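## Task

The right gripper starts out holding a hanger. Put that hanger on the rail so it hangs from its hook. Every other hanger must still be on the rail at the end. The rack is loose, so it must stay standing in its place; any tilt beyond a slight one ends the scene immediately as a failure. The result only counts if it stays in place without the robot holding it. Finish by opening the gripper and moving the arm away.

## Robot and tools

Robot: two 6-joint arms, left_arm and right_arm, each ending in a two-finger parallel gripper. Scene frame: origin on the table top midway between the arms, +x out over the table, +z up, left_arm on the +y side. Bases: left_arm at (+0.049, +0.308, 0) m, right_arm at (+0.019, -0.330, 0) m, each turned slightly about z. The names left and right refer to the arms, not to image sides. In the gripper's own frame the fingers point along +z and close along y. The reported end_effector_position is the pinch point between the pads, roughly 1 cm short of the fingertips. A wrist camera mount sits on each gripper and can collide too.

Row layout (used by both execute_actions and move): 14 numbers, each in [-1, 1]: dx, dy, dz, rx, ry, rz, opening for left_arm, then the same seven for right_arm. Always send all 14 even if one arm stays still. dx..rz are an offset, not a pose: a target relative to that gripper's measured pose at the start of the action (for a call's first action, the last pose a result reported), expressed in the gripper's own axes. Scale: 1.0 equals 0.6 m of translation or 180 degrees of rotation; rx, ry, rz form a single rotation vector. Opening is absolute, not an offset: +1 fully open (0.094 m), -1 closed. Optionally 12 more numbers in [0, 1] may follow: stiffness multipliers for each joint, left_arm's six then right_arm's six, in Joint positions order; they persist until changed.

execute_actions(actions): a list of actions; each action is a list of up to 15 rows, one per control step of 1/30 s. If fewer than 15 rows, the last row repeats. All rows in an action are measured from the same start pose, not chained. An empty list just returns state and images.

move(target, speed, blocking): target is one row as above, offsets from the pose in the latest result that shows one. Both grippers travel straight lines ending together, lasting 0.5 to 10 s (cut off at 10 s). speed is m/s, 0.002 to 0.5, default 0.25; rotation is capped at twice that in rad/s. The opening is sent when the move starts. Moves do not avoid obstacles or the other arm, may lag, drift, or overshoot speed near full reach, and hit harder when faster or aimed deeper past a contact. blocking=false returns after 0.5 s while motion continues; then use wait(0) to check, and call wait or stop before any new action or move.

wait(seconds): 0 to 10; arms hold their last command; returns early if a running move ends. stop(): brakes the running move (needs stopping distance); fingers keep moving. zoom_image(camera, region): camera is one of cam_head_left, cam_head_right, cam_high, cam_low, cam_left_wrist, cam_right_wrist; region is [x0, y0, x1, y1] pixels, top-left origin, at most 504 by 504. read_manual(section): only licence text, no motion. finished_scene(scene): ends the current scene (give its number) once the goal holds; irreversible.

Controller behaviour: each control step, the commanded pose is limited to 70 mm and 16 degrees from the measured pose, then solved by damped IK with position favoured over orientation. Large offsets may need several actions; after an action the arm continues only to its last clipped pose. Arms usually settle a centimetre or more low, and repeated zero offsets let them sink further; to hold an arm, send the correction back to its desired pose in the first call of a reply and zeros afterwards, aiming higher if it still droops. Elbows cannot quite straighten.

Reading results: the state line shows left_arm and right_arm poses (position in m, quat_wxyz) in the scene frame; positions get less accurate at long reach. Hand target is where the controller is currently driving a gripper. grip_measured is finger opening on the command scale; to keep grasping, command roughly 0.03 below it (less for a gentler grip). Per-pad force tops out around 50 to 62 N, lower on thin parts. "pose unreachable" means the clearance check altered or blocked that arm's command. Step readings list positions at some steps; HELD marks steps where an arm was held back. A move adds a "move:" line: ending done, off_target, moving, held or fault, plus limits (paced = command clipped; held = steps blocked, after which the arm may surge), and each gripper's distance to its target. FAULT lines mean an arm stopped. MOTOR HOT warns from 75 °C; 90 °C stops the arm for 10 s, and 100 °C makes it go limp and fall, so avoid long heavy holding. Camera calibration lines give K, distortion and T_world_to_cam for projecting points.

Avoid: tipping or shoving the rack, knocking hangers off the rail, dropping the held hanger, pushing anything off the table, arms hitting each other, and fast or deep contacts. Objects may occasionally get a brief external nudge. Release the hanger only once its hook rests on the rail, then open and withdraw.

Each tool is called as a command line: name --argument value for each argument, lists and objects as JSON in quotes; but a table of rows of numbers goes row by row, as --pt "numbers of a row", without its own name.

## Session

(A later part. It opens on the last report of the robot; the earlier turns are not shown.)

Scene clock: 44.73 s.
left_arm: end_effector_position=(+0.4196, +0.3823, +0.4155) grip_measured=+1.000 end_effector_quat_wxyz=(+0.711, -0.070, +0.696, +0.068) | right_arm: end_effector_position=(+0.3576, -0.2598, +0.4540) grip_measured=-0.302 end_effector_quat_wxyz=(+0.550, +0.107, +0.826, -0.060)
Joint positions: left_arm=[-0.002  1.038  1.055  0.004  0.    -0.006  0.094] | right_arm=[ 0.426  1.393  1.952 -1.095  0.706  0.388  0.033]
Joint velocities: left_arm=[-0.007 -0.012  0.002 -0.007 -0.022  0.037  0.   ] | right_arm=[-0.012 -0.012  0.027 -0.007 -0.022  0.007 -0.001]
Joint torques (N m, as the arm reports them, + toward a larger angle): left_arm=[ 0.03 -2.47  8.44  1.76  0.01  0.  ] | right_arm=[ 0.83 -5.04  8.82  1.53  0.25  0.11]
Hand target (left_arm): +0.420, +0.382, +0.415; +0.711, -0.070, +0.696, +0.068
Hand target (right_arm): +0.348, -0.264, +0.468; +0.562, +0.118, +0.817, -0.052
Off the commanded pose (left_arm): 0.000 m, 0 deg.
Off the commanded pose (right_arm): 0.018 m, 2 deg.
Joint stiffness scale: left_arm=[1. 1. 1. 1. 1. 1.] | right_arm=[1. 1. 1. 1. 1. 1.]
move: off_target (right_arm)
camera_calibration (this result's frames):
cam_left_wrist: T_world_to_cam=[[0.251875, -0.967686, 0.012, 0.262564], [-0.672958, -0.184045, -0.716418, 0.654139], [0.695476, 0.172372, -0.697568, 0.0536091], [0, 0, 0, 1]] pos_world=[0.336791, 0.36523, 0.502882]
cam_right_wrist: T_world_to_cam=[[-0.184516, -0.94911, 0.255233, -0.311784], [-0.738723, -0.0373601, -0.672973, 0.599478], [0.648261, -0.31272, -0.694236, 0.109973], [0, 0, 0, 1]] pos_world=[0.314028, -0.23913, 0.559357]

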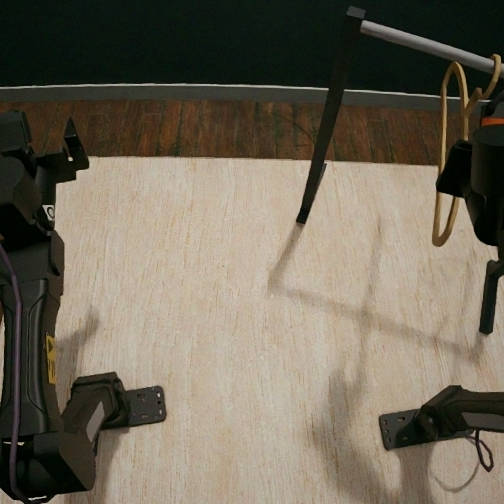

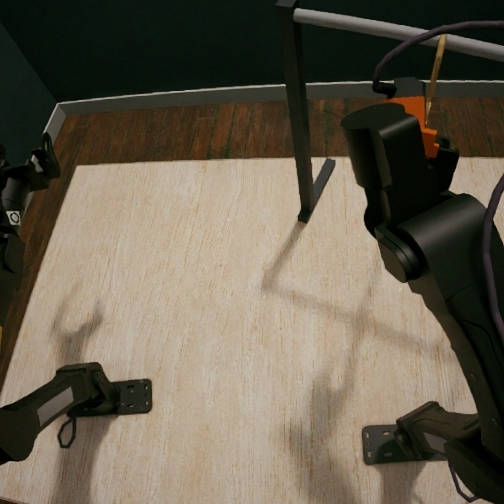

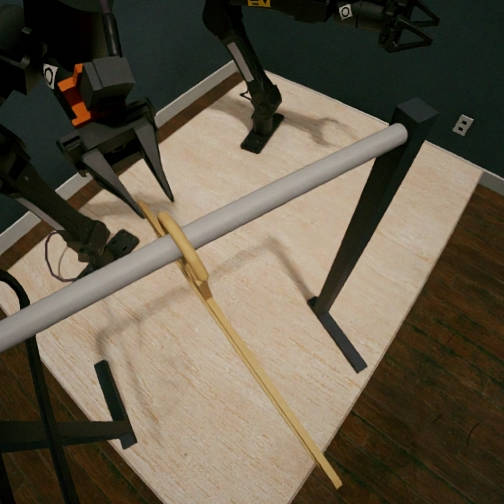

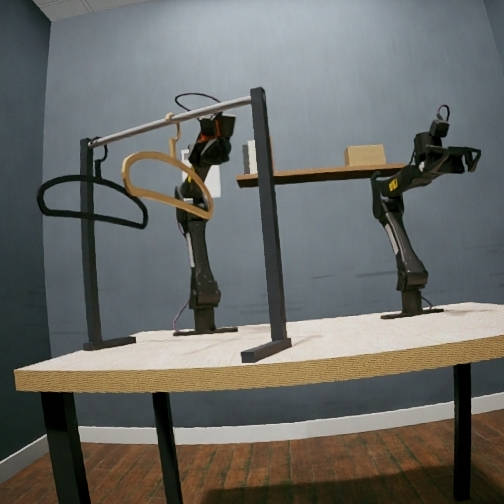

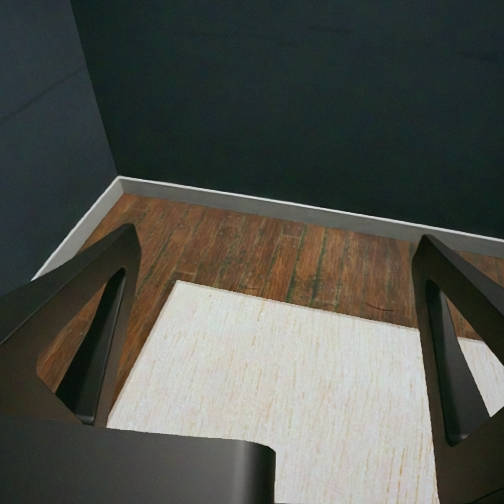

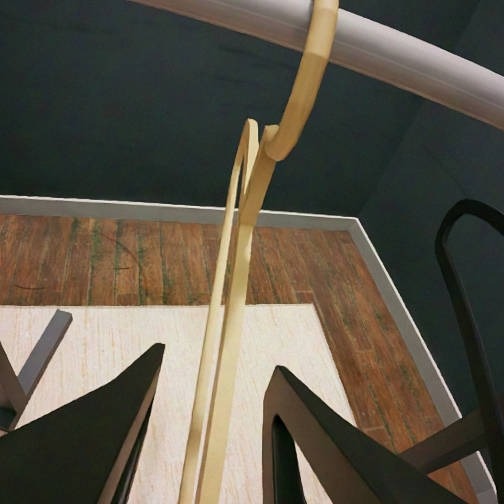

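Hung; the hanger end is still between the fingers, so back off further.

move --target '[0,0,0,0,0,0,1,0.03,0,-0.17,0,0,0,0.2]' --speed 0.15

finished_scene --scene 2

Scene clock: 48.90 s.
left_arm: end_effector_position=(+0.4196, +0.3823, +0.4155) grip_measured=+1.000 end_effector_quat_wxyz=(+0.711, -0.070, +0.696, +0.068) | right_arm: end_effector_position=(+0.2634, -0.2255, +0.4719) grip_measured=+0.198 end_effector_quat_wxyz=(+0.564, +0.086, +0.820, -0.041)
Joint positions: left_arm=[-0.002  1.038  1.055  0.004  0.    -0.006  0.094] | right_arm=[ 0.905  1.374  2.116 -1.558  1.052  0.777  0.056]
Joint velocities: left_arm=[-0.017 -0.027 -0.007  0.022 -0.037 -0.037  0.   ] | right_arm=[-0.017 -0.002 -0.012 -0.022  0.022 -0.007 -0.001]
Joint torques (N m, as the arm reports them, + toward a larger angle): left_arm=[ 0.05 -2.48  8.42  1.76  0.    0.01] | right_arm=[ 0.77 -3.82  4.38  1.14  0.51  0.1 ]
Hand target (left_arm): +0.420, +0.382, +0.415; +0.711, -0.070, +0.696, +0.068
Hand target (right_arm): +0.259, -0.234, +0.475; +0.570, +0.091, +0.815, -0.043
Off the commanded pose (left_arm): 0.000 m, 0 deg.
Off the commanded pose (right_arm): 0.012 m, 4 deg.
Joint stiffness scale: left_arm=[1. 1. 1. 1. 1. 1.] | right_arm=[1. 1. 1. 1. 1. 1.]
joint sent to its limit (right arm) — the command would take joint 4 (wrist pitch) past its lower limit, so that joint was sent only as far as its limit.
move: off_target (right_arm)
camera_calibration (this result's frames):
cam_left_wrist: T_world_to_cam=[[0.251875, -0.967686, 0.012, 0.262564], [-0.672958, -0.184045, -0.716418, 0.654139], [0.695476, 0.172372, -0.697568, 0.0536091], [0, 0, 0, 1]] pos_world=[0.336791, 0.36523, 0.502882]
cam_right_wrist: T_world_to_cam=[[-0.137448, -0.959486, 0.245956, -0.311473], [-0.713646, -0.0762704, -0.696342, 0.538863], [0.68689, -0.271237, -0.67425, 0.183899], [0, 0, 0, 1]] pos_world=[0.215428, -0.207874, 0.575836]

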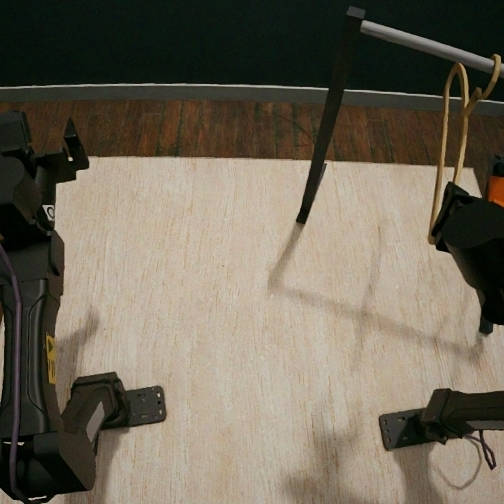

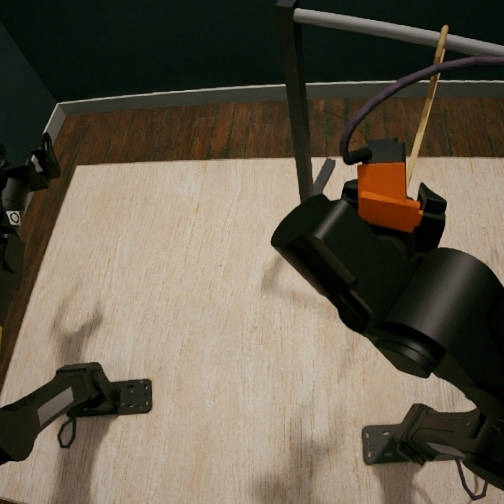

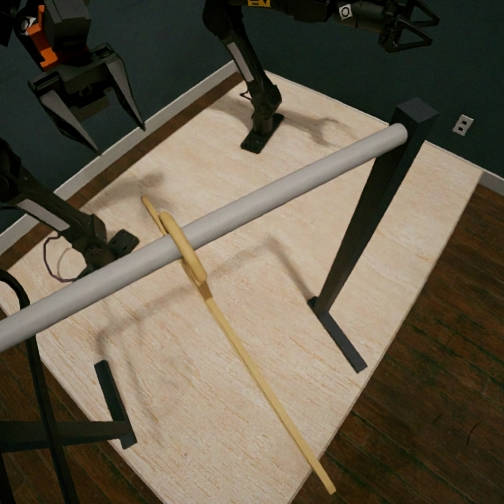

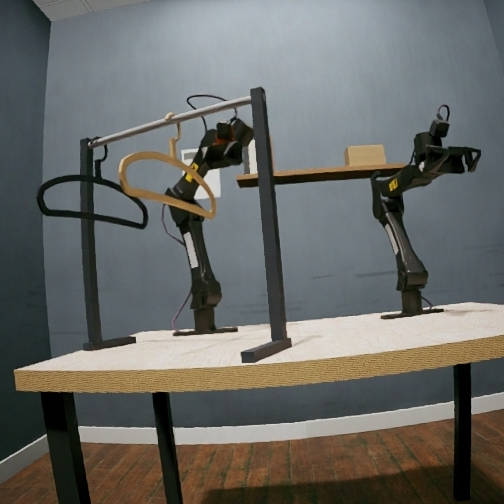

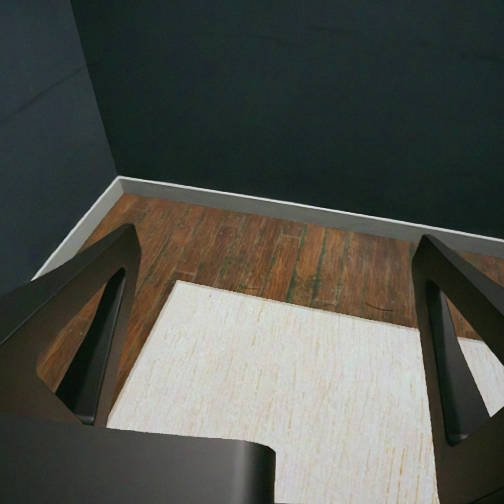

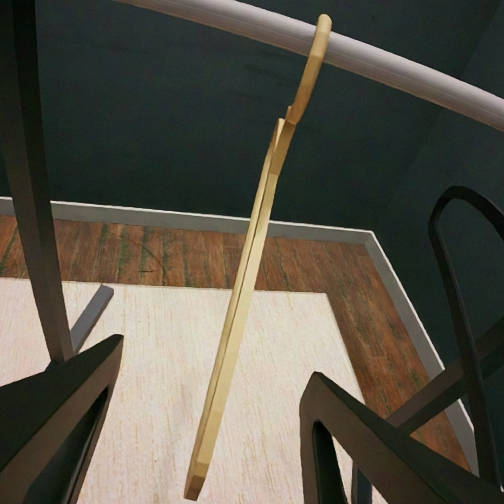

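The scene is finished: the task was done.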